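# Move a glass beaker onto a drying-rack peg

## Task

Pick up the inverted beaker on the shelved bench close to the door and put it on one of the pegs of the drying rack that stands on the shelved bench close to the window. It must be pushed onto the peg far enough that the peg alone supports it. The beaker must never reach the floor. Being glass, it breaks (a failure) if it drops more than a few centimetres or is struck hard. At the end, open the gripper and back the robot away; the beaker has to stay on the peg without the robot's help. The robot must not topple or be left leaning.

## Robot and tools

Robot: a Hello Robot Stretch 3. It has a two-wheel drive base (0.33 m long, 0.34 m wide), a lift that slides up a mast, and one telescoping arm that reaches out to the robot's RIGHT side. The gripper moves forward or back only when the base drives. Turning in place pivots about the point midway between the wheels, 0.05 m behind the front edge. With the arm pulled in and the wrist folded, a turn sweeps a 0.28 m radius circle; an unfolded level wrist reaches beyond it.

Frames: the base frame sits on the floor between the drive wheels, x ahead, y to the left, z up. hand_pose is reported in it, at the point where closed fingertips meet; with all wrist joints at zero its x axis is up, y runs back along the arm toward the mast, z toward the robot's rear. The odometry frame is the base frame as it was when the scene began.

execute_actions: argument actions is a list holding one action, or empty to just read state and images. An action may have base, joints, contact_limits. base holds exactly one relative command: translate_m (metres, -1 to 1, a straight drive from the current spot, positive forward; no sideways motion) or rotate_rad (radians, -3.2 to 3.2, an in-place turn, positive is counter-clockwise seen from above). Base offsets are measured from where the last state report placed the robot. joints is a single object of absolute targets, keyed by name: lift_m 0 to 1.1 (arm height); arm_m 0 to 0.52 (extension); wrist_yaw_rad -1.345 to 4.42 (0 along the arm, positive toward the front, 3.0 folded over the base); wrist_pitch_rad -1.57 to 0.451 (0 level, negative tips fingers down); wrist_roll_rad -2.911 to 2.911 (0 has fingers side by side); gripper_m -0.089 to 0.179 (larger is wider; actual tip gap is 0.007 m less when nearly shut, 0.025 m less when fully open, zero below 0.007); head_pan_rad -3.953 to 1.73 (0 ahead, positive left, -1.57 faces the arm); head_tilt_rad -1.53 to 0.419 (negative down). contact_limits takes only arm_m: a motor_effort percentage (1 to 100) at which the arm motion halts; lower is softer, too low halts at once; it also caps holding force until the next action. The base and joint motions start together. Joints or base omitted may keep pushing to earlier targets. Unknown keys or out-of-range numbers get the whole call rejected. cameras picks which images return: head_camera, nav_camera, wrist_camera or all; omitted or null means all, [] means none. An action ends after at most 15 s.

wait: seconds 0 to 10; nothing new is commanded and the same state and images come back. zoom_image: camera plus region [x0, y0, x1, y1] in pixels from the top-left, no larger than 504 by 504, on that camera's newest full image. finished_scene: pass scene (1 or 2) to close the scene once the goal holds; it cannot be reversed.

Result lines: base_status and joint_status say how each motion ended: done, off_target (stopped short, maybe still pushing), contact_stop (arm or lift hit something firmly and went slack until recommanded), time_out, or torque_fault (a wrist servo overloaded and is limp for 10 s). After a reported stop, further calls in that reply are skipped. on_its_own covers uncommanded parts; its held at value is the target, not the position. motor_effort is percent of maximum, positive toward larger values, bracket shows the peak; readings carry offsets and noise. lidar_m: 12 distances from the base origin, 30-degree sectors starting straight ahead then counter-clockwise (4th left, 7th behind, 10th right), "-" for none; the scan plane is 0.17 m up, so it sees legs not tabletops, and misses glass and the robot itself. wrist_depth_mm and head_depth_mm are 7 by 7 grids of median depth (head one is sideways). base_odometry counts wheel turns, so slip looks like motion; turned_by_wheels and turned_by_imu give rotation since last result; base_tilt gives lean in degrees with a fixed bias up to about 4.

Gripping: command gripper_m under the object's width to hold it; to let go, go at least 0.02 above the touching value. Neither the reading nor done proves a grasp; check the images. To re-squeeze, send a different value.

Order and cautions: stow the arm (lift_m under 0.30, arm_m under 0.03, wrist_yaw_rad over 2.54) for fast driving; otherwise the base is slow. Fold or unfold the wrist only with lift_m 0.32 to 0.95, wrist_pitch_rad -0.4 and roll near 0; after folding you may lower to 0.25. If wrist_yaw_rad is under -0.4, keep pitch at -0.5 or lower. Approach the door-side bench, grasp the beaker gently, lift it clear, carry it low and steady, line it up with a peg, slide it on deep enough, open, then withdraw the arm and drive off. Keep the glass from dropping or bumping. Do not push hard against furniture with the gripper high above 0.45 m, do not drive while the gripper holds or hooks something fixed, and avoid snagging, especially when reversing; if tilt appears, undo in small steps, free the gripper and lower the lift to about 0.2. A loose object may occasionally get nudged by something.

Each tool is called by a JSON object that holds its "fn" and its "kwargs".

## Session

{"fn": "execute_actions", "kwargs": {"actions": []}}

Scene clock: 0.00 s.
base_odometry: x=+0.000 y=+0.000 heading=+0.000 (m, m, rad; odometry frame)
turned_by_wheels: +0.000 (rad since the last result)
turned_by_imu: +0.000 (rad since the last result)
base_tilt: forward=+3.0 right=-0.9 (deg)
lidar_m: 1.79 1.81 1.42 1.44 2.16 1.90 1.96 1.38 1.26 1.26 1.56 1.48
head_depth_mm: 2023 2024 2041 2022 2038 1481 1584 / 2090 2117 2103 2104 2116 1485 2061 / 2096 2221 2202 2184 2208 1558 2153 / 2113 2276 2296 2286 2290 1671 2217 / 2106 2383 2349 2342 2369 1788 2307 / 2142 2484 2475 2480 2490 2462 2310 / 2146 2583 2580 2599 2620 2620 2094
base_status: not commanded
joint_positions: lift_m=+0.561 arm_m=+0.001 wrist_yaw_rad=+3.114 wrist_pitch_rad=-0.339 wrist_roll_rad=+0.013 gripper_m=+0.037 head_pan_rad=-0.018 head_tilt_rad=-0.016
joint_status: not commanded
motor_effort: left_wheel=-1 right_wheel=-1 lift_m=+21 arm_m=-1 wrist_yaw_rad=+0 wrist_pitch_rad=+6 wrist_roll_rad=+0 gripper_m=+1 head_pan_rad=+0 head_tilt_rad=+3 (%)
hand_pose: x=-0.0147 y=+0.0881 z=+0.5916 quat_wxyz=(+0.130, +0.703, +0.109, +0.691) (m; base frame)
wrist_depth_mm: - - - - - - - / - - - - - - - / - - - - - - - / - - - - - - - / - - - - - - - / 924 921 953 927 - 898 921 / 771 778 750 770 758 774 772
pictures: head_camera (sideways: a quarter turn clockwise sets it upright), nav_camera (sideways: a quarter turn counterclockwise sets it upright), wrist_camera
Images, in order (width x height): head_camera 896x504, nav_camera 672x504, wrist_camera 644x364.

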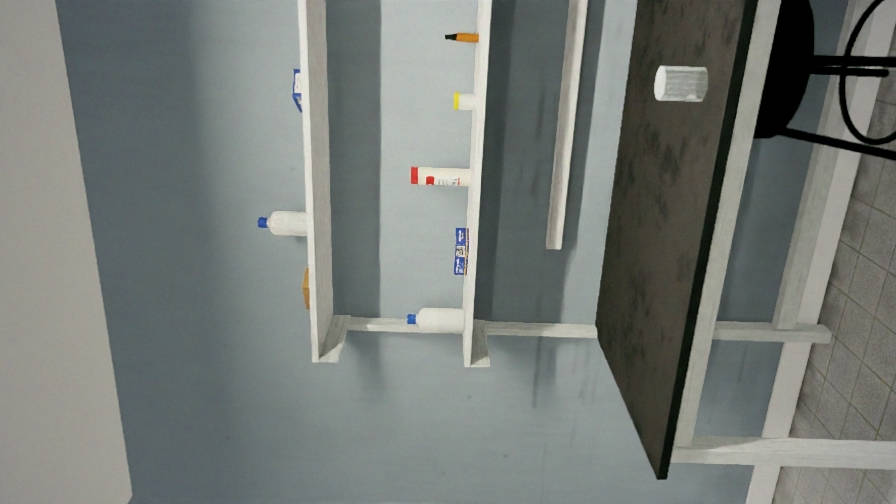

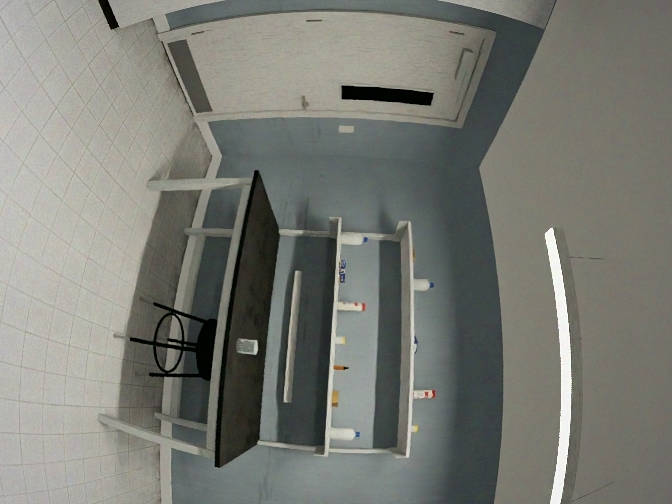

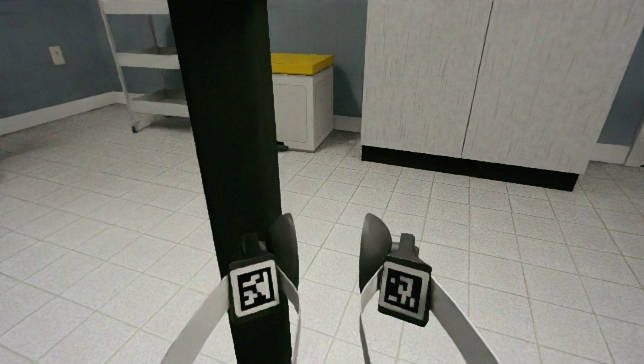

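{"fn": "execute_actions", "kwargs": {"actions": [{"base": {"rotate_rad": -0.14}, "joints": {"wrist_pitch_rad": -0.4, "lift_m": 0.62}}], "cameras": []}}

{"fn": "execute_actions", "kwargs": {"actions": [{"base": {"translate_m": 0.98}, "joints": {"wrist_yaw_rad": 0.0, "lift_m": 0.94, "gripper_m": 0.17, "head_pan_rad": -3.3, "head_tilt_rad": -0.15}}]}}

Scene clock: 2.30 s.
base_odometry: x=+0.000 y=+0.000 heading=-0.140 (m, m, rad; odometry frame)
turned_by_wheels: -0.140 (rad since the last result)
turned_by_imu: -0.138 (rad since the last result)
base_tilt: forward=+3.1 right=-0.9 (deg)
lidar_m: 1.56 1.80 1.43 1.42 1.66 1.89 1.96 2.19 1.26 1.26 1.43 1.48
head_depth_mm: 2014 2040 2029 2030 2035 1475 2059 / 2067 2091 2076 2081 2107 1479 2076 / 2074 2149 2139 2152 2143 1565 1940 / 2087 2173 2185 2208 2206 1542 2120 / 2116 2266 2233 2240 2221 1656 2189 / 2119 2318 2282 2311 2310 1642 2230 / 2141 2351 2369 2342 2348 1762 2224
base_status: done
joint_positions: lift_m=+0.620 arm_m=+0.001 wrist_yaw_rad=+3.114 wrist_pitch_rad=-0.415 wrist_roll_rad=+0.013 gripper_m=+0.037 head_pan_rad=-0.018 head_tilt_rad=-0.016
joint_status: all done
motor_effort: left_wheel=+1(6) right_wheel=-3(7) lift_m=+25(26) arm_m=-1(1) wrist_yaw_rad=+0(0) wrist_pitch_rad=+6(6) wrist_roll_rad=+0(0) gripper_m=-1(0) head_pan_rad=+0(1) head_tilt_rad=+3(3) (%)
hand_pose: x=-0.0150 y=+0.0793 z=+0.6331 quat_wxyz=(+0.156, +0.698, +0.135, +0.686) (m; base frame)
wrist_depth_mm: - - - - - - - / - - - - - - - / - - - - - - - / - - - - - - - / - - - - - - - / 904 946 951 928 - 913 897 / 782 785 770 780 776 768 776
pictures: none
No camera images: the call's "cameras" was empty. Leave "cameras" out to get every camera's image.

Scene clock: 13.07 s.
base_odometry: x=+0.970 y=-0.137 heading=-0.140 (m, m, rad; odometry frame)
turned_by_wheels: +0.000 (rad since the last result)
turned_by_imu: +0.008 (rad since the last result)
base_tilt: forward=+3.0 right=-0.8 (deg)
lidar_m: 0.79 0.97 0.97 1.27 1.37 2.60 2.93 1.74 1.48 1.49 0.74 0.61
head_depth_mm: 2613 3194 3265 3344 3377 2598 2062 / 2495 3184 3304 3371 3469 2560 2104 / 2507 3240 3286 3201 3518 2547 - / 2503 3217 2799 2843 3620 2568 2064 / 2548 3264 3456 3550 3577 2520 1951 / 2745 3369 3452 3461 3573 2513 1859 / 2932 3400 3463 3585 3683 2513 1848
base_status: done
joint_positions: lift_m=+0.940 arm_m=+0.001 wrist_yaw_rad=+0.001 wrist_pitch_rad=-0.416 wrist_roll_rad=+0.013 gripper_m=+0.170 head_pan_rad=-3.293 head_tilt_rad=-0.148
joint_status: all done
motor_effort: left_wheel=+0(7) right_wheel=-2(3) lift_m=+25(26) arm_m=+0(1) wrist_yaw_rad=-1(3) wrist_pitch_rad=+6(6) wrist_roll_rad=+0(0) gripper_m=+0(90) head_pan_rad=-6(63) head_tilt_rad=-1(22) (%)
hand_pose: x=-0.0212 y=-0.3702 z=+0.9529 quat_wxyz=(+0.688, +0.146, -0.696, -0.147) (m; base frame)
wrist_depth_mm: - - - - - - - / - - - - - - - / - - - - - - - / 577 - - - - - - / 464 - - - - - - / 441 - - - - - - / - - - - - - -
pictures: head_camera (sideways: a quarter turn clockwise sets it upright), nav_camera (sideways: a quarter turn counterclockwise sets it upright), wrist_camera
Images, in order (width x height): head_camera 896x504, nav_camera 672x504, wrist_camera 644x364.

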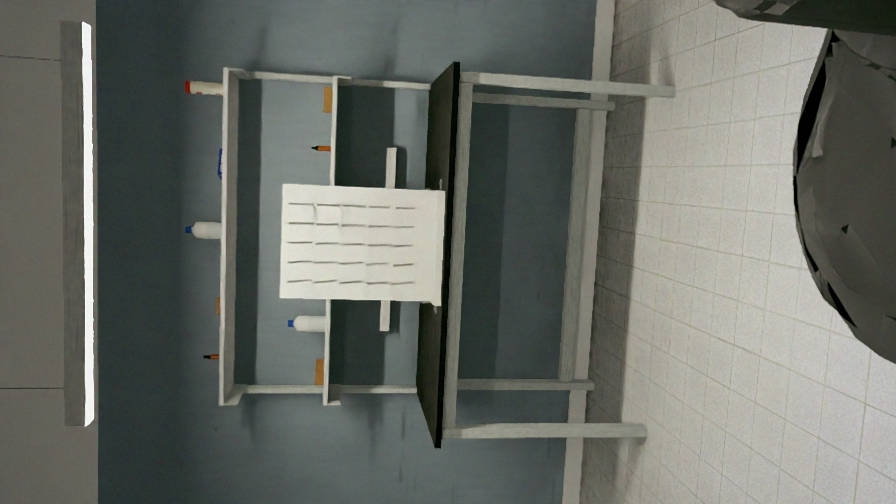

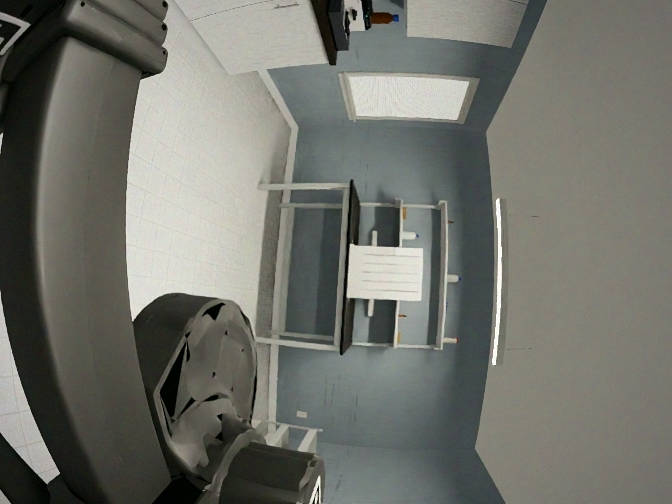

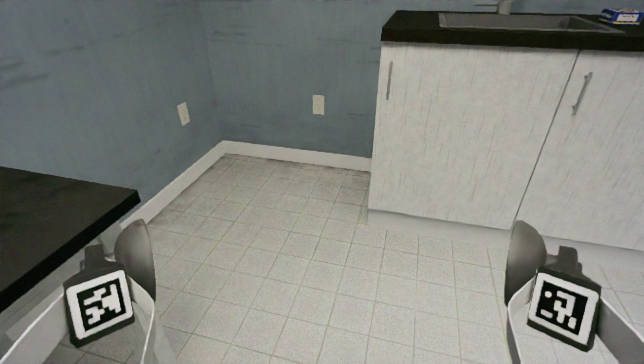

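{"fn": "zoom_image", "kwargs": {"camera": "head_camera", "region": [270, 170, 480, 320]}}

Region (270, 170, 480, 320) of head_camera's 896x504 image, scaled by 2.400, with more detail than that image has; it fills the top 360 rows of this view, and the rest is white.

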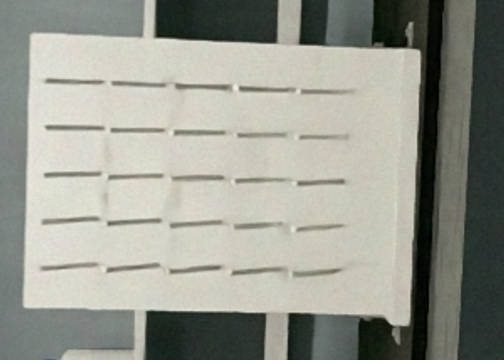

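{"fn": "execute_actions", "kwargs": {"actions": [{"base": {"rotate_rad": 1.32}, "joints": {"wrist_pitch_rad": -0.75, "lift_m": 0.885, "head_pan_rad": -1.57, "head_tilt_rad": -0.7}}], "cameras": ["wrist_camera", "head_camera"]}}

Scene clock: 17.23 s.
base_odometry: x=+0.970 y=-0.137 heading=+1.180 (m, m, rad; odometry frame)
turned_by_wheels: +1.320 (rad since the last result)
turned_by_imu: +1.307 (rad since the last result)
base_tilt: forward=+3.0 right=-0.8 (deg)
lidar_m: 1.63 1.27 1.68 3.37 2.12 1.54 1.48 0.74 0.77 0.61 1.19 0.97
head_depth_mm: 1074 1187 1067 831 717 - - / 1073 1201 1062 831 717 - - / 1074 1199 1056 825 711 - - / 1083 1198 1050 822 710 1359 1187 / 1077 1203 1045 815 708 1394 1210 / 1082 1213 1040 817 706 1382 1198 / 1088 1204 1038 812 719 1382 1195
base_status: done
joint_positions: lift_m=+0.885 arm_m=+0.001 wrist_yaw_rad=+0.001 wrist_pitch_rad=-0.759 wrist_roll_rad=+0.013 gripper_m=+0.170 head_pan_rad=-1.577 head_tilt_rad=-0.692
joint_status: all done
motor_effort: left_wheel=-2(6) right_wheel=+1(5) lift_m=+16(21) arm_m=-1(1) wrist_yaw_rad=-1(1) wrist_pitch_rad=+4(6) wrist_roll_rad=+0(0) gripper_m=+0(1) head_pan_rad=+4(64) head_tilt_rad=-6(43) (%)
hand_pose: x=-0.0214 y=-0.3147 z=+0.8301 quat_wxyz=(+0.653, +0.261, -0.661, -0.264) (m; base frame)
wrist_depth_mm: 439 434 435 432 437 435 434 / 370 371 371 368 366 365 364 / 329 328 326 325 325 323 321 / - - - - - - - / - - - - - - - / - - - - - - 672 / 869 879 877 876 895 879 860
pictures: head_camera (sideways: a quarter turn clockwise sets it upright), wrist_camera
Images, in order (width x height): head_camera 896x504, wrist_camera 644x364.

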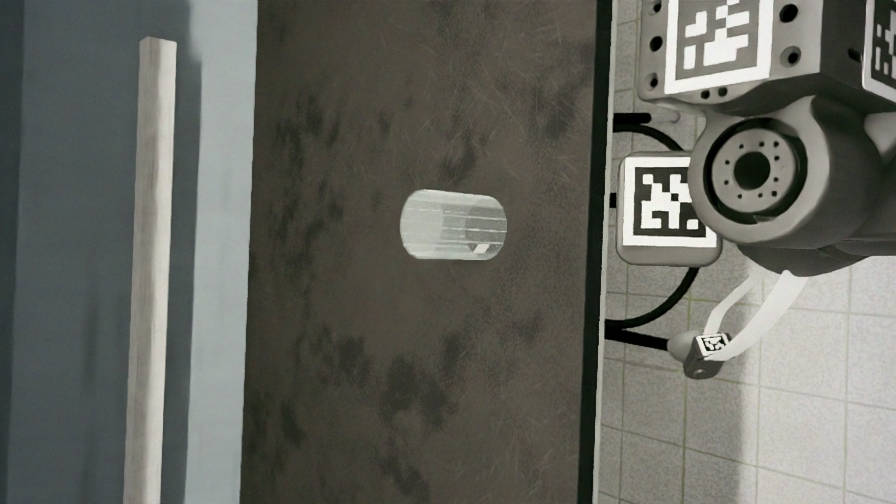

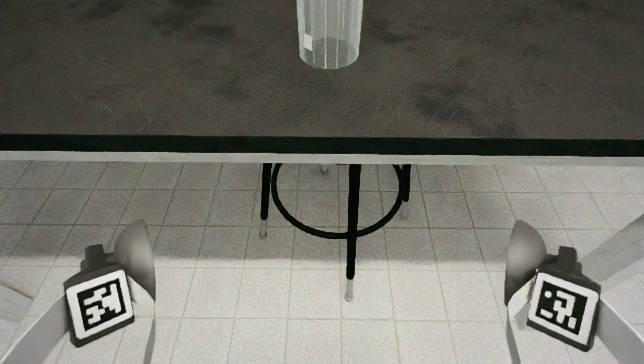

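{"fn": "execute_actions", "kwargs": {"actions": [{"base": {"translate_m": 0.005}, "joints": {"lift_m": 0.87, "arm_m": 0.28, "gripper_m": 0.13}}], "cameras": ["wrist_camera", "head_camera"]}}

Scene clock: 20.83 s.
base_odometry: x=+0.972 y=-0.132 heading=+1.180 (m, m, rad; odometry frame)
turned_by_wheels: +0.000 (rad since the last result)
turned_by_imu: +0.000 (rad since the last result)
base_tilt: forward=+3.1 right=-0.8 (deg)
lidar_m: 1.63 1.27 1.68 3.36 2.13 1.55 1.49 0.74 0.78 0.61 1.19 0.97
head_depth_mm: 1074 1199 1156 - 742 1397 1227 / 1075 1200 1156 778 717 1406 1214 / 1076 1206 1146 - 715 1338 1210 / 1080 1199 1087 846 710 1363 1216 / 1088 1207 1041 819 707 1354 1204 / 1088 1211 1037 815 706 1382 1206 / 1085 1218 1033 813 723 1382 1200
base_status: done
joint_positions: lift_m=+0.870 arm_m=+0.280 wrist_yaw_rad=+0.000 wrist_pitch_rad=-0.760 wrist_roll_rad=+0.013 gripper_m=+0.130 head_pan_rad=-1.577 head_tilt_rad=-0.692
joint_status: all done
motor_effort: left_wheel=-2(4) right_wheel=+0(5) lift_m=+16(17) arm_m=+6(5) wrist_yaw_rad=+0(1) wrist_pitch_rad=+4(4) wrist_roll_rad=+0(0) gripper_m=+0(88) head_pan_rad=+5(5) head_tilt_rad=-6(5) (%)
hand_pose: x=-0.0216 y=-0.5936 z=+0.8149 quat_wxyz=(+0.653, +0.261, -0.660, -0.264) (m; base frame)
wrist_depth_mm: 404 407 406 402 403 403 398 / 345 343 339 343 338 338 338 / 296 298 294 295 295 295 291 / 261 260 259 260 258 258 259 / 234 232 232 232 231 237 231 / 210 - 210 209 209 - 209 / 195 189 191 191 191 188 191
pictures: head_camera (sideways: a quarter turn clockwise sets it upright), wrist_camera
Images, in order (width x height): head_camera 896x504, wrist_camera 644x364.

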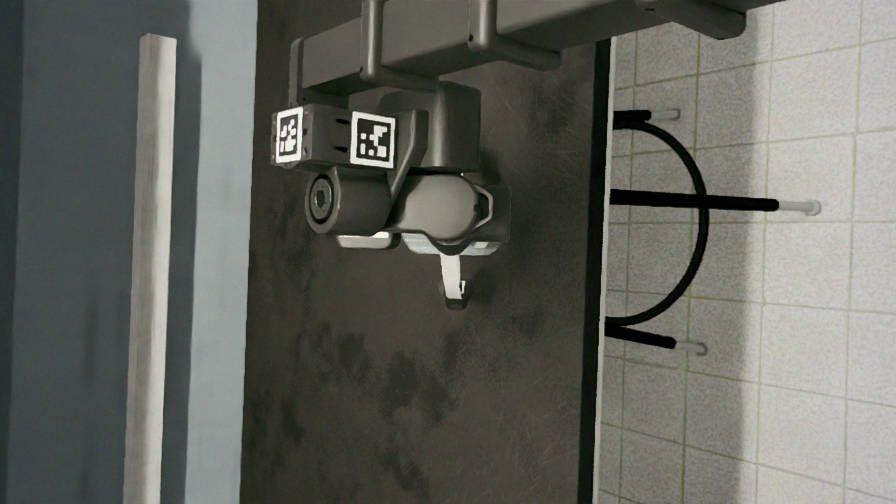

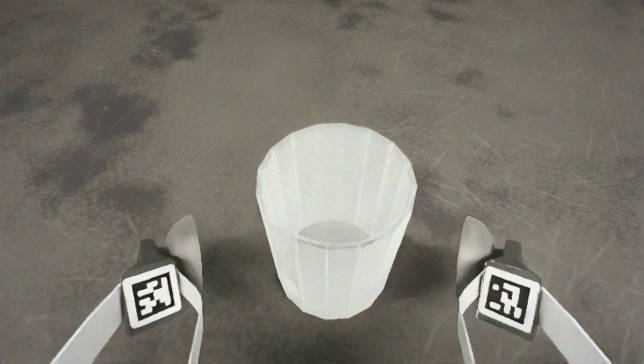

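{"fn": "execute_actions", "kwargs": {"actions": [{"joints": {"arm_m": 0.299, "gripper_m": 0.105}}], "cameras": ["wrist_camera"]}}

Scene clock: 28.13 s.
base_odometry: x=+0.972 y=-0.132 heading=+1.180 (m, m, rad; odometry frame)
turned_by_wheels: +0.000 (rad since the last result)
turned_by_imu: +0.000 (rad since the last result)
base_tilt: forward=+3.0 right=-0.8 (deg)
lidar_m: 1.62 1.27 1.68 3.37 2.13 1.55 1.49 0.75 0.78 0.61 1.19 0.97
head_depth_mm: 1076 1190 1158 - 720 1395 1222 / 1075 1194 - 778 717 1395 1212 / 1079 1200 - 776 713 1335 1213 / 1081 1201 1086 798 710 1353 1215 / 1078 1210 1045 817 708 1352 1200 / 1087 1212 1038 813 705 1385 1202 / 1084 1211 1030 816 722 1380 1207
base_status: not commanded
joint_positions: lift_m=+0.870 arm_m=+0.299 wrist_yaw_rad=+0.000 wrist_pitch_rad=-0.760 wrist_roll_rad=+0.013 gripper_m=+0.105 head_pan_rad=-1.577 head_tilt_rad=-0.692
joint_status: all done
motor_effort: left_wheel=-2(2) right_wheel=+0(0) lift_m=+16(16) arm_m=+6(5) wrist_yaw_rad=-1(0) wrist_pitch_rad=+4(4) wrist_roll_rad=+0(0) gripper_m=+0(82) head_pan_rad=+5(5) head_tilt_rad=-6(6) (%)
hand_pose: x=-0.0216 y=-0.6126 z=+0.8149 quat_wxyz=(+0.653, +0.261, -0.660, -0.264) (m; base frame)
wrist_depth_mm: 406 404 403 407 402 400 401 / 342 344 340 342 342 340 337 / 297 296 295 295 292 292 294 / 260 262 259 260 258 258 258 / 233 233 232 232 230 231 230 / 211 213 209 210 208 213 208 / 192 192 192 191 191 187 189
pictures: wrist_camera
Images, in order (width x height): wrist_camera 644x364.

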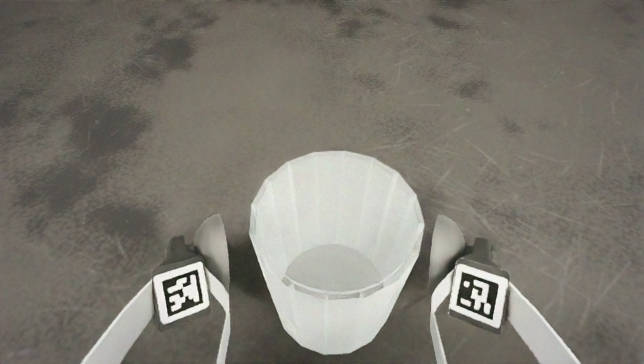

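{"fn": "execute_actions", "kwargs": {"actions": [{"joints": {"gripper_m": 0.033}}], "cameras": ["wrist_camera"]}}

{"fn": "execute_actions", "kwargs": {"actions": [{"joints": {"lift_m": 0.89}}], "cameras": ["wrist_camera", "head_camera"]}}

Scene clock: 29.67 s.
base_odometry: x=+0.972 y=-0.132 heading=+1.180 (m, m, rad; odometry frame)
turned_by_wheels: +0.000 (rad since the last result)
turned_by_imu: +0.000 (rad since the last result)
base_tilt: forward=+3.0 right=-0.8 (deg)
lidar_m: 1.63 1.27 1.67 3.36 2.14 1.55 1.49 0.74 0.78 0.61 1.19 0.96
head_depth_mm: 1079 1198 1164 - 717 1408 1228 / 1075 1193 - 777 715 1395 1218 / 1074 1198 - 774 711 1348 1212 / 1079 1203 1088 797 712 1372 1209 / 1085 1204 1041 819 707 1362 1206 / 1088 1206 1039 815 707 1376 1205 / 1086 1214 1032 812 720 1376 1201
base_status: not commanded
joint_positions: lift_m=+0.870 arm_m=+0.299 wrist_yaw_rad=+0.000 wrist_pitch_rad=-0.767 wrist_roll_rad=+0.013 gripper_m=+0.034 head_pan_rad=-1.577 head_tilt_rad=-0.692
joint_status: all done
motor_effort: left_wheel=-2(2) right_wheel=+1(1) lift_m=+17(17) arm_m=+6(7) wrist_yaw_rad=+0(1) wrist_pitch_rad=+7(7) wrist_roll_rad=+0(0) gripper_m=-20(98) head_pan_rad=+5(5) head_tilt_rad=-6(5) (%)
hand_pose: x=-0.0216 y=-0.6114 z=+0.8138 quat_wxyz=(+0.652, +0.263, -0.660, -0.267) (m; base frame)
wrist_depth_mm: 403 400 398 399 395 389 392 / 342 336 336 335 339 336 333 / 294 293 291 291 292 290 290 / 259 258 258 258 255 256 254 / 231 231 235 230 233 230 230 / 208 210 - 208 208 207 208 / 191 191 190 190 189 190 189
pictures: wrist_camera
Images, in order (width x height): wrist_camera 644x364.

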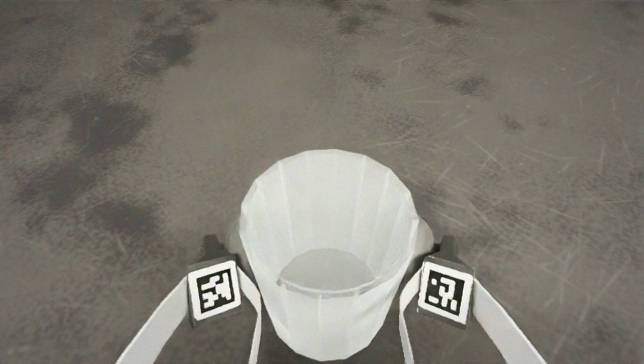

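Scene clock: 30.60 s.
base_odometry: x=+0.972 y=-0.132 heading=+1.180 (m, m, rad; odometry frame)
turned_by_wheels: +0.000 (rad since the last result)
turned_by_imu: +0.000 (rad since the last result)
base_tilt: forward=+3.1 right=-0.8 (deg)
lidar_m: 1.63 1.26 1.68 3.36 2.13 1.55 1.49 0.75 0.78 0.61 1.19 0.97
head_depth_mm: 1071 1186 - - 715 1378 1215 / 1075 1196 - 801 715 1401 1213 / 1079 1199 - 775 713 1334 1210 / 1079 1205 1070 784 709 1361 1218 / 1079 1205 1047 817 709 1360 1202 / 1082 1208 1043 812 706 1388 1208 / 1087 1209 1035 808 724 1377 1202
base_status: not commanded
joint_positions: lift_m=+0.890 arm_m=+0.299 wrist_yaw_rad=+0.000 wrist_pitch_rad=-0.768 wrist_roll_rad=+0.013 gripper_m=+0.034 head_pan_rad=-1.577 head_tilt_rad=-0.692
joint_status: all done
motor_effort: left_wheel=-2(2) right_wheel=+1(1) lift_m=+26(28) arm_m=+7(6) wrist_yaw_rad=+0(0) wrist_pitch_rad=+7(7) wrist_roll_rad=+0(0) gripper_m=-20(19) head_pan_rad=+5(5) head_tilt_rad=-5(6) (%)
hand_pose: x=-0.0216 y=-0.6111 z=+0.8331 quat_wxyz=(+0.652, +0.263, -0.659, -0.267) (m; base frame)
wrist_depth_mm: 438 434 437 433 433 430 423 / 372 372 368 371 365 363 364 / 323 321 318 320 317 316 315 / 282 282 280 281 277 281 279 / 253 252 256 251 256 251 251 / 228 229 - 227 228 227 226 / 208 208 208 209 209 206 208
pictures: head_camera (sideways: a quarter turn clockwise sets it upright), wrist_camera
Images, in order (width x height): head_camera 896x504, wrist_camera 644x364.

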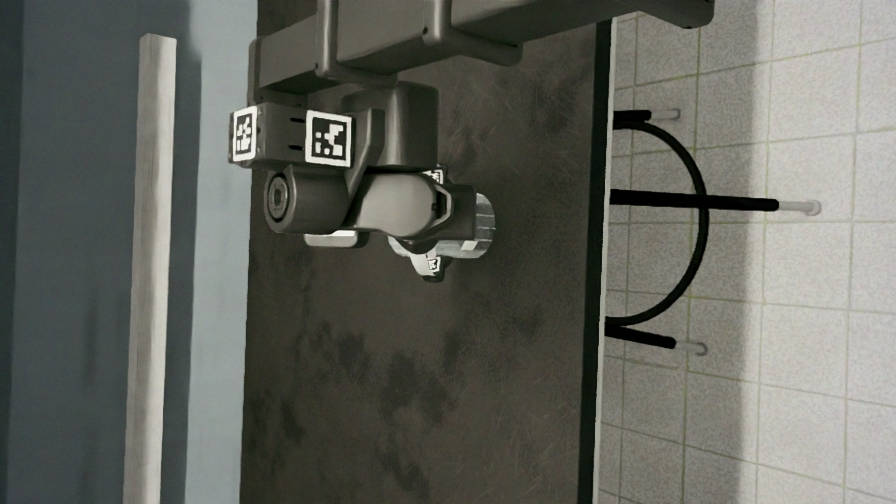

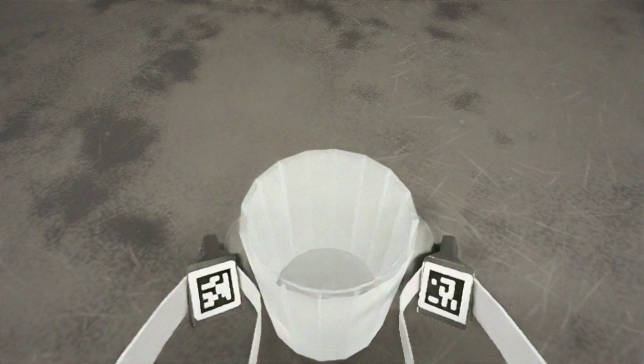

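{"fn": "execute_actions", "kwargs": {"actions": [{"base": {"rotate_rad": 1.625}, "joints": {"lift_m": 0.95, "arm_m": 0.03, "head_pan_rad": 0.0, "head_tilt_rad": -0.2}}], "cameras": ["head_camera", "wrist_camera"]}}

{"fn": "execute_actions", "kwargs": {"actions": [{"base": {"translate_m": 1.0}, "joints": {"lift_m": 1.08}}], "cameras": ["head_camera", "wrist_camera"]}}

Scene clock: 35.43 s.
base_odometry: x=+0.972 y=-0.132 heading=+2.805 (m, m, rad; odometry frame)
turned_by_wheels: +1.625 (rad since the last result)
turned_by_imu: +1.609 (rad since the last result)
base_tilt: forward=+3.1 right=-0.9 (deg)
lidar_m: 3.36 2.02 1.53 1.49 0.75 0.88 0.61 1.21 0.97 1.39 1.26 1.78
head_depth_mm: 3057 3197 3302 3406 3386 2304 1767 / 3090 3261 3320 3454 3187 2302 1769 / 3126 3171 3381 3454 3303 2313 1750 / 3106 3179 2738 3497 3292 2264 1748 / 3097 3257 2790 3502 3219 2264 1728 / 3179 3313 3338 3535 3195 2239 1724 / 3148 3294 3379 3516 3092 2217 1718
base_status: done
joint_positions: lift_m=+0.950 arm_m=+0.030 wrist_yaw_rad=+0.000 wrist_pitch_rad=-0.768 wrist_roll_rad=+0.013 gripper_m=+0.034 head_pan_rad=-0.007 head_tilt_rad=-0.211
joint_status: all done
motor_effort: left_wheel=-2(6) right_wheel=+1(7) lift_m=+26(27) arm_m=-7(7) wrist_yaw_rad=+0(0) wrist_pitch_rad=+7(7) wrist_roll_rad=+0(0) gripper_m=-19(19) head_pan_rad=+5(64) head_tilt_rad=+7(46) (%)
hand_pose: x=-0.0215 y=-0.3429 z=+0.8930 quat_wxyz=(+0.652, +0.263, -0.659, -0.267) (m; base frame)
wrist_depth_mm: - 953 - - - - - / - - - - - - - / - - - - - - 758 / - - - - - - - / - - - - - - - / - - - - - - - / 967 959 934 926 926 963 934
pictures: head_camera (sideways: a quarter turn clockwise sets it upright), wrist_camera
Images, in order (width x height): head_camera 896x504, wrist_camera 644x364.

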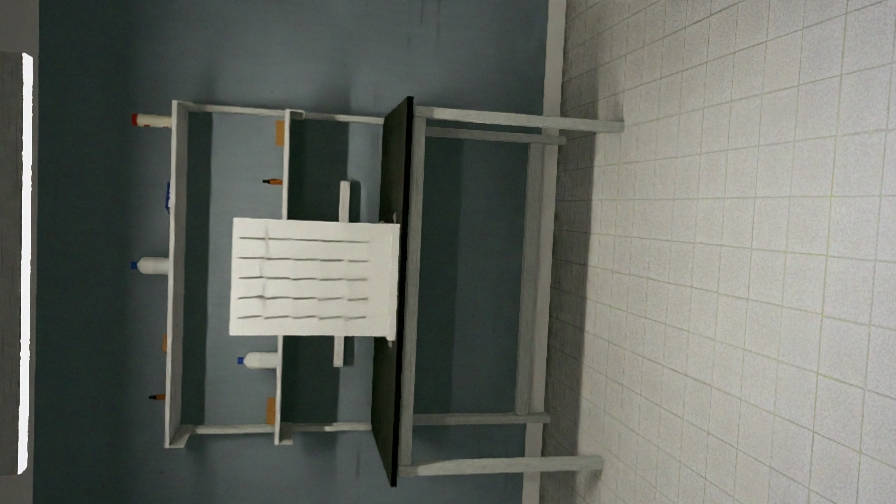

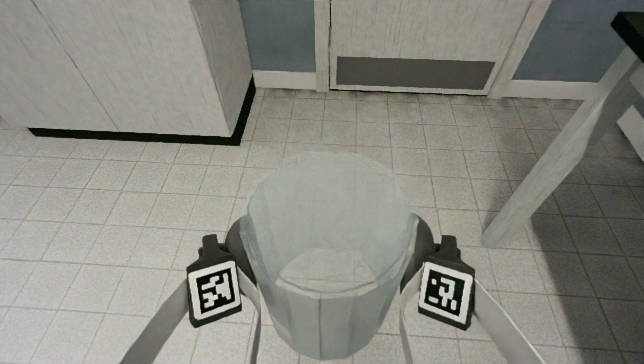

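Scene clock: 47.00 s.
base_odometry: x=+0.029 y=+0.198 heading=+2.805 (m, m, rad; odometry frame)
turned_by_wheels: +0.000 (rad since the last result)
turned_by_imu: +0.007 (rad since the last result)
base_tilt: forward=+3.0 right=-0.8 (deg)
lidar_m: 2.40 2.01 1.48 1.44 1.52 1.57 1.85 1.73 1.27 1.24 1.42 1.79
head_depth_mm: 2202 2250 2345 2404 2505 2240 1748 / 2193 2310 2355 2165 2530 2293 1741 / 2198 2287 2337 1893 2561 2276 1753 / 2202 2266 1810 1819 2580 2265 1739 / 2250 2299 1789 1842 2596 2274 1729 / 2244 2340 2413 2306 2626 2265 1730 / 2280 2323 2440 2307 2655 2250 1713
base_status: done
joint_positions: lift_m=+1.080 arm_m=+0.030 wrist_yaw_rad=+0.000 wrist_pitch_rad=-0.768 wrist_roll_rad=+0.013 gripper_m=+0.034 head_pan_rad=-0.007 head_tilt_rad=-0.211
joint_status: all done
motor_effort: left_wheel=-2(4) right_wheel=+1(6) lift_m=+25(26) arm_m=-7(7) wrist_yaw_rad=+0(0) wrist_pitch_rad=+7(7) wrist_roll_rad=+0(0) gripper_m=-19(20) head_pan_rad=+5(5) head_tilt_rad=+8(7) (%)
hand_pose: x=-0.0215 y=-0.3428 z=+1.0230 quat_wxyz=(+0.651, +0.264, -0.659, -0.267) (m; base frame)
wrist_depth_mm: - - - - 940 932 - / - - - - - - - / - - - - - - - / - - - - - - - / - - - - - - - / - - - - - - - / - - - - - - -
pictures: head_camera (sideways: a quarter turn clockwise sets it upright), wrist_camera
Images, in order (width x height): head_camera 896x504, wrist_camera 644x364.

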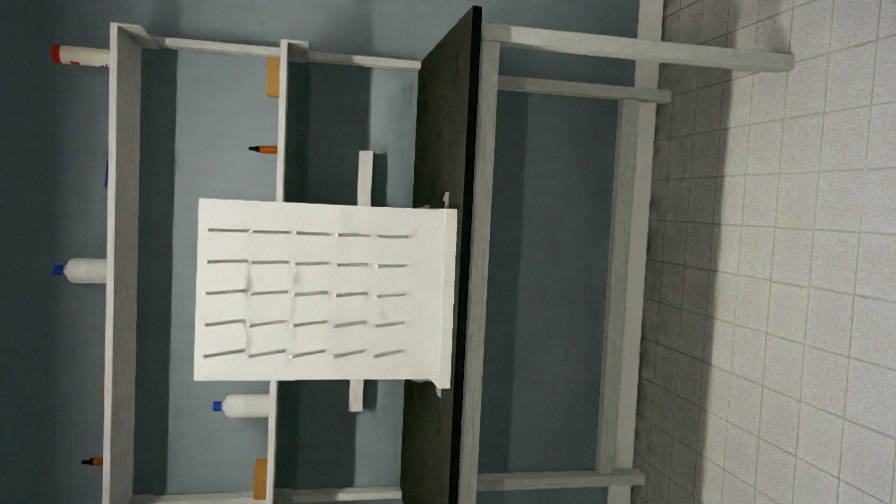

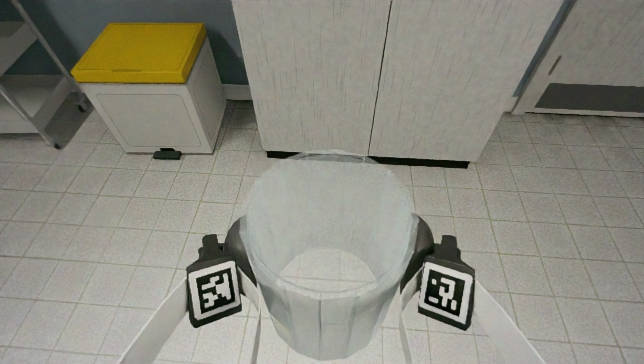

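{"fn": "execute_actions", "kwargs": {"actions": [{"base": {"translate_m": 1.0}, "joints": {"wrist_pitch_rad": -0.02}}], "cameras": ["head_camera", "wrist_camera"]}}

Scene clock: 58.90 s.
base_odometry: x=-0.915 y=+0.529 heading=+2.805 (m, m, rad; odometry frame)
turned_by_wheels: +0.000 (rad since the last result)
turned_by_imu: +0.007 (rad since the last result)
base_tilt: forward=+3.1 right=-0.7 (deg)
lidar_m: 1.40 1.21 1.18 1.43 1.46 2.11 2.52 1.74 1.37 1.32 1.38 0.89
head_depth_mm: 1309 1359 1399 1447 1036 779 1612 / 1314 1364 1406 1469 1026 788 1626 / 1244 793 827 868 889 793 1648 / 1253 799 829 857 888 797 1638 / 1266 802 835 863 895 806 1628 / 1274 805 836 873 895 813 1622 / 1289 804 837 872 904 820 1602
base_status: done
joint_positions: lift_m=+1.080 arm_m=+0.030 wrist_yaw_rad=+0.000 wrist_pitch_rad=-0.057 wrist_roll_rad=+0.013 gripper_m=+0.034 head_pan_rad=-0.007 head_tilt_rad=-0.211
joint_status: all done
motor_effort: left_wheel=-2(2) right_wheel=+1(5) lift_m=+26(26) arm_m=-7(6) wrist_yaw_rad=+0(0) wrist_pitch_rad=+15(16) wrist_roll_rad=+1(0) gripper_m=-19(20) head_pan_rad=+4(5) head_tilt_rad=+7(7) (%)
hand_pose: x=-0.0214 y=-0.4298 z=+1.1797 quat_wxyz=(+0.703, +0.020, -0.711, -0.021) (m; base frame)
wrist_depth_mm: - - - - - - 874 / - - - - - - 895 / - - - - - - 937 / - - - - - - 941 / - - - - - - - / - - - - - - - / - - - - - - -
pictures: head_camera (sideways: a quarter turn clockwise sets it upright), wrist_camera
Images, in order (width x height): head_camera 896x504, wrist_camera 644x364.

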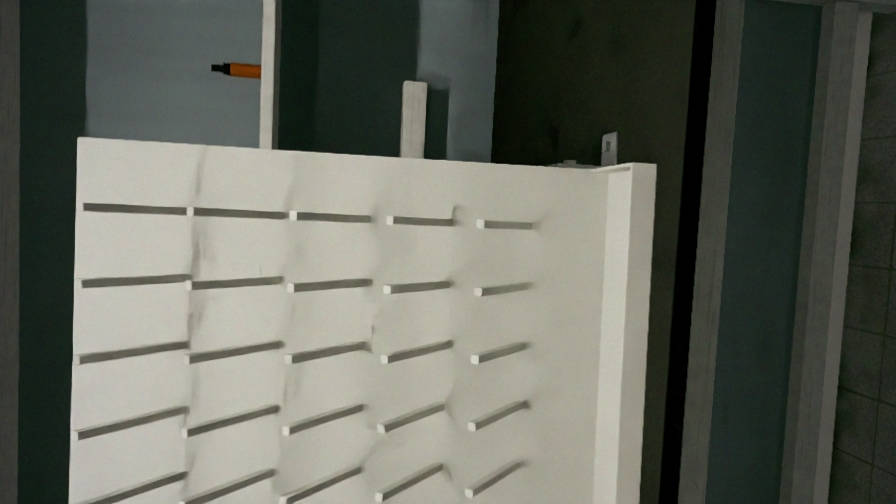

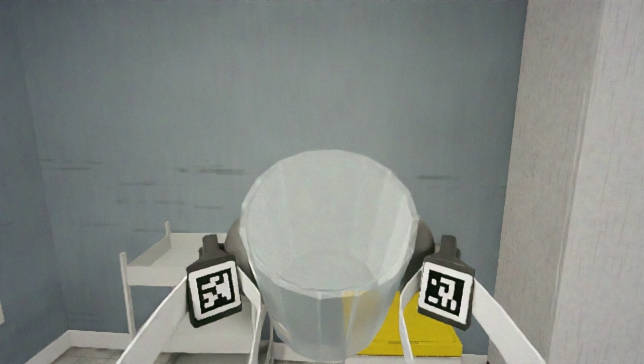

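{"fn": "execute_actions", "kwargs": {"actions": [{"base": {"rotate_rad": 1.545}, "joints": {"arm_m": 0.2, "gripper_m": 0.028, "head_pan_rad": -1.57, "head_tilt_rad": -0.3}}], "cameras": ["head_camera", "wrist_camera"]}}

Scene clock: 63.40 s.
base_odometry: x=-0.915 y=+0.529 heading=-1.934 (m, m, rad; odometry frame)
turned_by_wheels: +1.545 (rad since the last result)
turned_by_imu: +1.529 (rad since the last result)
base_tilt: forward=+3.1 right=-0.9 (deg)
lidar_m: 1.43 1.45 2.04 2.53 1.77 1.38 1.32 1.37 0.89 1.40 1.48 1.18
head_depth_mm: 1287 1335 - - 831 1656 1622 / 1293 1343 - - 824 1669 1599 / 754 794 828 - 794 1677 1596 / 758 796 838 896 818 1696 1578 / 761 800 844 896 815 1700 1576 / 759 799 842 894 821 1727 1583 / 768 806 847 898 836 1744 1568
base_status: done
joint_positions: lift_m=+1.080 arm_m=+0.200 wrist_yaw_rad=+0.000 wrist_pitch_rad=-0.056 wrist_roll_rad=+0.013 gripper_m=+0.029 head_pan_rad=-1.563 head_tilt_rad=-0.297
joint_status: all done
motor_effort: left_wheel=-2(5) right_wheel=+0(5) lift_m=+26(26) arm_m=+6(9) wrist_yaw_rad=+0(0) wrist_pitch_rad=+14(15) wrist_roll_rad=+0(0) gripper_m=-22(54) head_pan_rad=-5(63) head_tilt_rad=-2(15) (%)
hand_pose: x=-0.0214 y=-0.5991 z=+1.1801 quat_wxyz=(+0.703, +0.020, -0.711, -0.020) (m; base frame)
wrist_depth_mm: 428 421 416 413 951 926 915 / 441 435 429 430 - 872 940 / 457 444 449 442 - - - / - 461 456 454 - - - / 816 479 467 471 914 915 - / 610 491 - 490 598 646 649 / 498 497 496 491 484 495 498
pictures: head_camera (sideways: a quarter turn clockwise sets it upright), wrist_camera
Images, in order (width x height): head_camera 896x504, wrist_camera 644x364.

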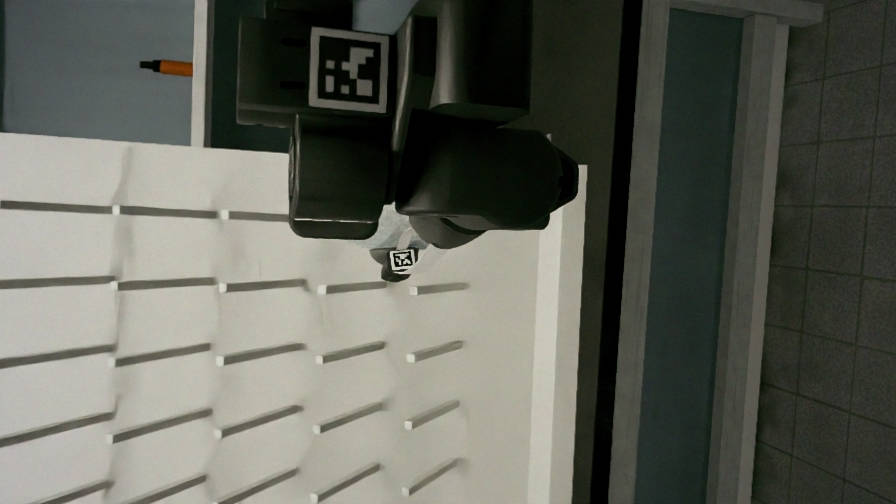

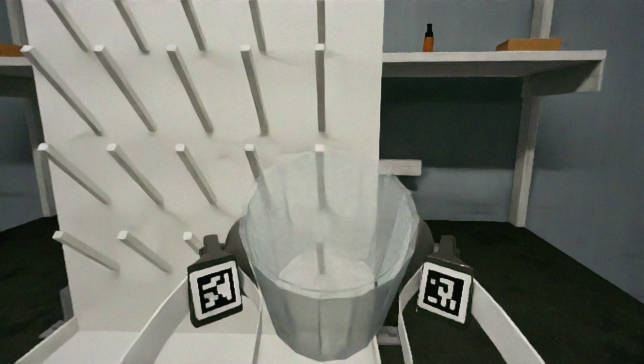

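{"fn": "zoom_image", "kwargs": {"camera": "wrist_camera", "region": [160, 120, 500, 364]}}

Region (160, 120, 500, 364) of wrist_camera's 644x364 image, scaled by 1.482; it fills the top 362 rows of this view, and the rest is white.

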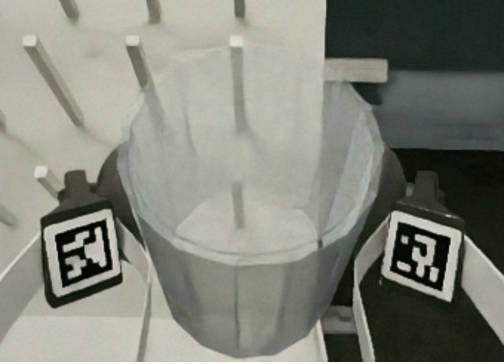

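{"fn": "execute_actions", "kwargs": {"actions": [{"base": {"translate_m": 0.007}, "joints": {"arm_m": 0.34, "lift_m": 1.052, "wrist_pitch_rad": 0.03}}], "cameras": ["head_camera", "wrist_camera"]}}

Scene clock: 66.87 s.
base_odometry: x=-0.918 y=+0.523 heading=-1.934 (m, m, rad; odometry frame)
turned_by_wheels: +0.000 (rad since the last result)
turned_by_imu: +0.000 (rad since the last result)
base_tilt: forward=+3.1 right=-0.9 (deg)
lidar_m: 1.42 1.44 2.03 2.79 1.79 1.39 1.33 1.37 0.89 1.40 1.47 1.18
head_depth_mm: 1289 1338 1396 1252 851 1647 1602 / 1289 1348 1416 1152 849 1652 1595 / 759 792 826 - 819 1680 1603 / 761 799 832 895 819 1698 1585 / 764 796 847 890 821 1718 1574 / 762 803 840 897 819 1713 1566 / 766 812 853 901 840 1751 1576
base_status: done
joint_positions: lift_m=+1.052 arm_m=+0.340 wrist_yaw_rad=+0.000 wrist_pitch_rad=-0.006 wrist_roll_rad=+0.013 gripper_m=+0.029 head_pan_rad=-1.563 head_tilt_rad=-0.297
joint_status: all done
motor_effort: left_wheel=-2(4) right_wheel=+1(7) lift_m=+17(22) arm_m=+6(7) wrist_yaw_rad=+0(0) wrist_pitch_rad=+14(16) wrist_roll_rad=+0(0) gripper_m=-22(21) head_pan_rad=-5(5) head_tilt_rad=-2(2) (%)
hand_pose: x=-0.0214 y=-0.7407 z=+1.1653 quat_wxyz=(+0.703, +0.002, -0.711, -0.002) (m; base frame)
wrist_depth_mm: 302 296 297 291 548 823 776 / 306 305 304 300 569 805 674 / 316 312 309 307 875 875 838 / 319 319 315 314 835 878 878 / 331 329 324 323 324 914 891 / 339 334 - 331 330 664 660 / 349 347 342 336 469 496 503
pictures: head_camera (sideways: a quarter turn clockwise sets it upright), wrist_camera
Images, in order (width x height): head_camera 896x504, wrist_camera 644x364.

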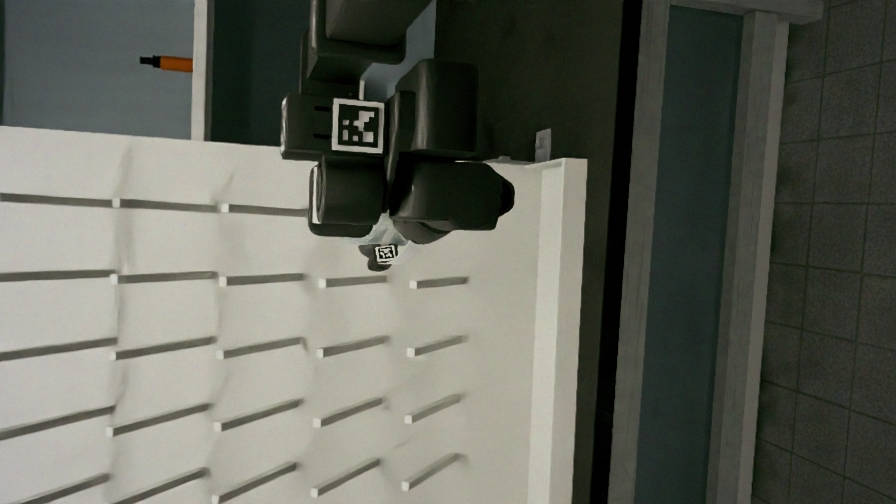

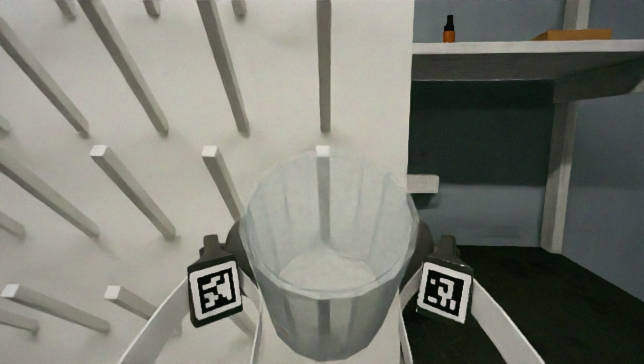

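{"fn": "execute_actions", "kwargs": {"actions": [{"joints": {"arm_m": 0.377, "lift_m": 1.017}, "contact_limits": {"arm_m": 20}}], "cameras": ["wrist_camera"]}}

Scene clock: 68.77 s.
base_odometry: x=-0.918 y=+0.523 heading=-1.934 (m, m, rad; odometry frame)
turned_by_wheels: +0.000 (rad since the last result)
turned_by_imu: +0.000 (rad since the last result)
base_tilt: forward=+3.1 right=-0.9 (deg)
lidar_m: 1.42 1.44 2.03 2.78 1.78 1.38 1.33 1.38 0.90 1.40 1.47 1.18
head_depth_mm: 1288 1333 1417 1159 830 1657 1605 / 1287 1340 1420 - 848 1664 1605 / 754 788 829 - 811 1680 1593 / 759 800 834 896 821 1717 1579 / 764 797 844 894 819 1719 1569 / 759 807 840 894 821 1724 1574 / 766 806 849 896 839 1743 1573
base_status: not commanded
joint_positions: lift_m=+1.017 arm_m=+0.377 wrist_yaw_rad=+0.000 wrist_pitch_rad=-0.006 wrist_roll_rad=+0.013 gripper_m=+0.029 head_pan_rad=-1.563 head_tilt_rad=-0.297
joint_status: all done
motor_effort: left_wheel=-2(2) right_wheel=+1(1) lift_m=+16(17) arm_m=+7(5) wrist_yaw_rad=+0(1) wrist_pitch_rad=+14(14) wrist_roll_rad=+0(0) gripper_m=-23(21) head_pan_rad=-5(5) head_tilt_rad=-2(2) (%)
contact_limits: arm_m 20 (drawing in: default 34, maximum 55; extending or still: default 46, maximum 75)
hand_pose: x=-0.0214 y=-0.7777 z=+1.1304 quat_wxyz=(+0.703, +0.002, -0.711, -0.002) (m; base frame)
wrist_depth_mm: 266 262 262 259 261 567 571 / 270 269 268 267 267 800 764 / 279 275 272 272 276 824 814 / 283 283 282 279 281 845 830 / 292 290 286 285 288 856 854 / 296 294 - 291 290 591 593 / 306 307 302 299 406 449 447
pictures: wrist_camera
Images, in order (width x height): wrist_camera 644x364.

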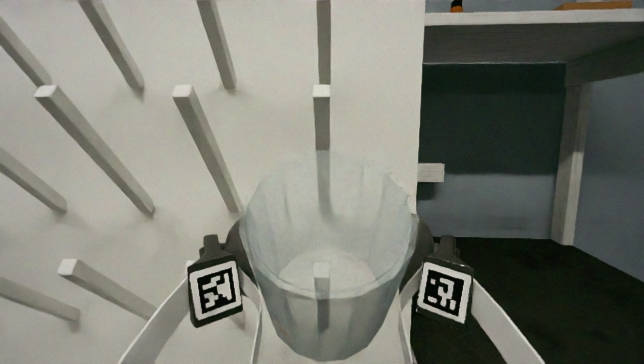

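{"fn": "execute_actions", "kwargs": {"actions": [{"joints": {"arm_m": 0.409, "lift_m": 0.966}, "contact_limits": {"arm_m": 20}}], "cameras": ["wrist_camera", "head_camera"]}}

Scene clock: 70.73 s.
base_odometry: x=-0.918 y=+0.523 heading=-1.934 (m, m, rad; odometry frame)
turned_by_wheels: +0.000 (rad since the last result)
turned_by_imu: +0.000 (rad since the last result)
base_tilt: forward=+3.0 right=-0.8 (deg)
lidar_m: 1.43 1.44 2.03 2.78 1.78 1.38 1.33 1.38 0.90 1.40 1.47 1.18
head_depth_mm: 1283 1335 1409 1474 - 1654 1612 / 1294 1342 1422 - 803 1669 1599 / 760 796 838 - 799 1700 1582 / 763 798 836 883 817 1706 1592 / 763 795 843 892 815 1719 1583 / 760 802 841 894 820 1714 1565 / 765 808 852 902 841 1747 1565
base_status: not commanded
joint_positions: lift_m=+0.966 arm_m=+0.409 wrist_yaw_rad=+0.000 wrist_pitch_rad=-0.006 wrist_roll_rad=+0.013 gripper_m=+0.029 head_pan_rad=-1.563 head_tilt_rad=-0.297
joint_status: all done
motor_effort: left_wheel=-1(2) right_wheel=+1(1) lift_m=+17(16) arm_m=+6(7) wrist_yaw_rad=+0(0) wrist_pitch_rad=+14(14) wrist_roll_rad=+0(0) gripper_m=-21(22) head_pan_rad=-4(5) head_tilt_rad=-2(2) (%)
contact_limits: arm_m 20 (drawing in: default 34, maximum 55; extending or still: default 46, maximum 75)
hand_pose: x=-0.0214 y=-0.8097 z=+1.0794 quat_wxyz=(+0.703, +0.002, -0.711, -0.002) (m; base frame)
wrist_depth_mm: 234 234 231 229 229 683 624 / 239 240 236 234 235 794 761 / 247 245 243 240 240 798 784 / 253 250 249 246 247 801 807 / 256 257 253 253 252 722 766 / 267 263 - 260 258 489 484 / 273 270 267 265 267 368 365
pictures: head_camera (sideways: a quarter turn clockwise sets it upright), wrist_camera
Images, in order (width x height): head_camera 896x504, wrist_camera 644x364.

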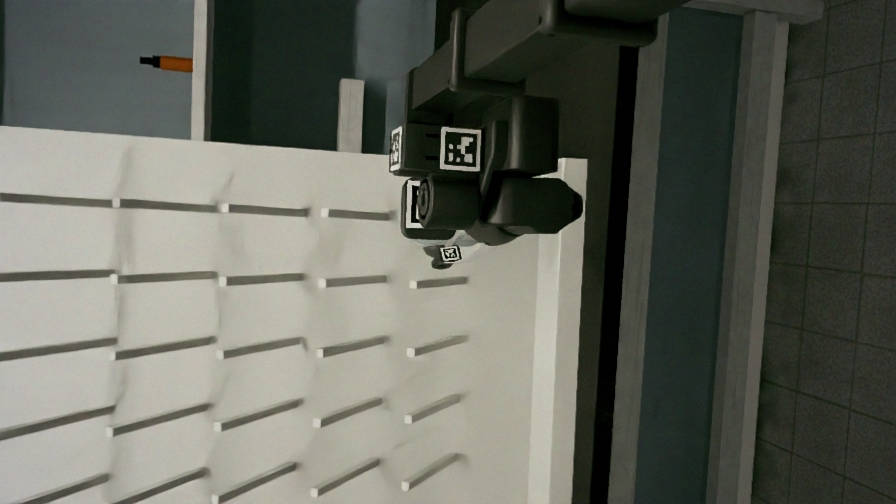

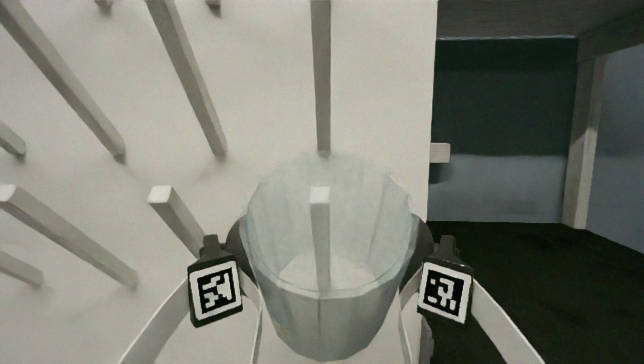

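{"fn": "execute_actions", "kwargs": {"actions": [{"joints": {"lift_m": 0.959, "gripper_m": 0.106}}], "cameras": ["wrist_camera"]}}

Scene clock: 72.33 s.
base_odometry: x=-0.918 y=+0.523 heading=-1.934 (m, m, rad; odometry frame)
turned_by_wheels: +0.000 (rad since the last result)
turned_by_imu: +0.000 (rad since the last result)
base_tilt: forward=+3.0 right=-0.9 (deg)
lidar_m: 1.42 1.44 2.03 2.77 1.78 1.39 1.33 1.38 0.89 1.40 1.47 1.18
head_depth_mm: 1292 1326 1419 1463 - 1669 1604 / 1284 1345 1419 1477 803 1664 1604 / 759 795 839 - 798 1695 1602 / 762 798 835 878 816 1686 1585 / 764 796 844 895 821 1705 1582 / 760 801 841 893 823 1732 1566 / 765 808 850 901 837 1768 1563
base_status: not commanded
joint_positions: lift_m=+0.959 arm_m=+0.409 wrist_yaw_rad=+0.000 wrist_pitch_rad=+0.004 wrist_roll_rad=+0.013 gripper_m=+0.106 head_pan_rad=-1.563 head_tilt_rad=-0.297
joint_status: all done
motor_effort: left_wheel=-2(2) right_wheel=+1(1) lift_m=+17(16) arm_m=+6(6) wrist_yaw_rad=-1(0) wrist_pitch_rad=+10(14) wrist_roll_rad=+0(0) gripper_m=-1(88) head_pan_rad=-5(5) head_tilt_rad=-2(2) (%)
hand_pose: x=-0.0214 y=-0.8099 z=+1.0750 quat_wxyz=(+0.703, -0.001, -0.711, +0.001) (m; base frame)
wrist_depth_mm: 235 235 233 230 231 663 629 / 241 240 237 236 236 781 762 / 246 246 243 241 241 804 777 / 252 249 248 245 247 819 804 / 256 255 253 251 251 724 747 / 264 261 261 257 258 519 486 / 271 267 267 265 264 346 362
pictures: wrist_camera
Images, in order (width x height): wrist_camera 644x364.

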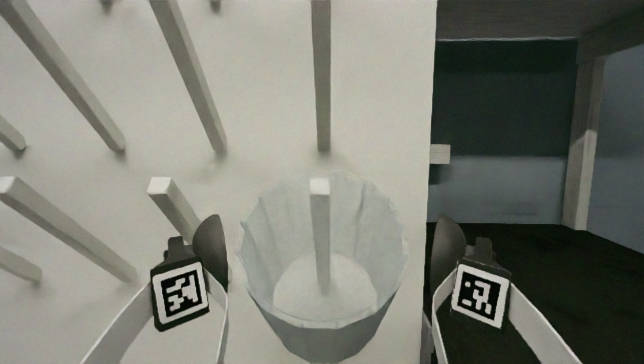

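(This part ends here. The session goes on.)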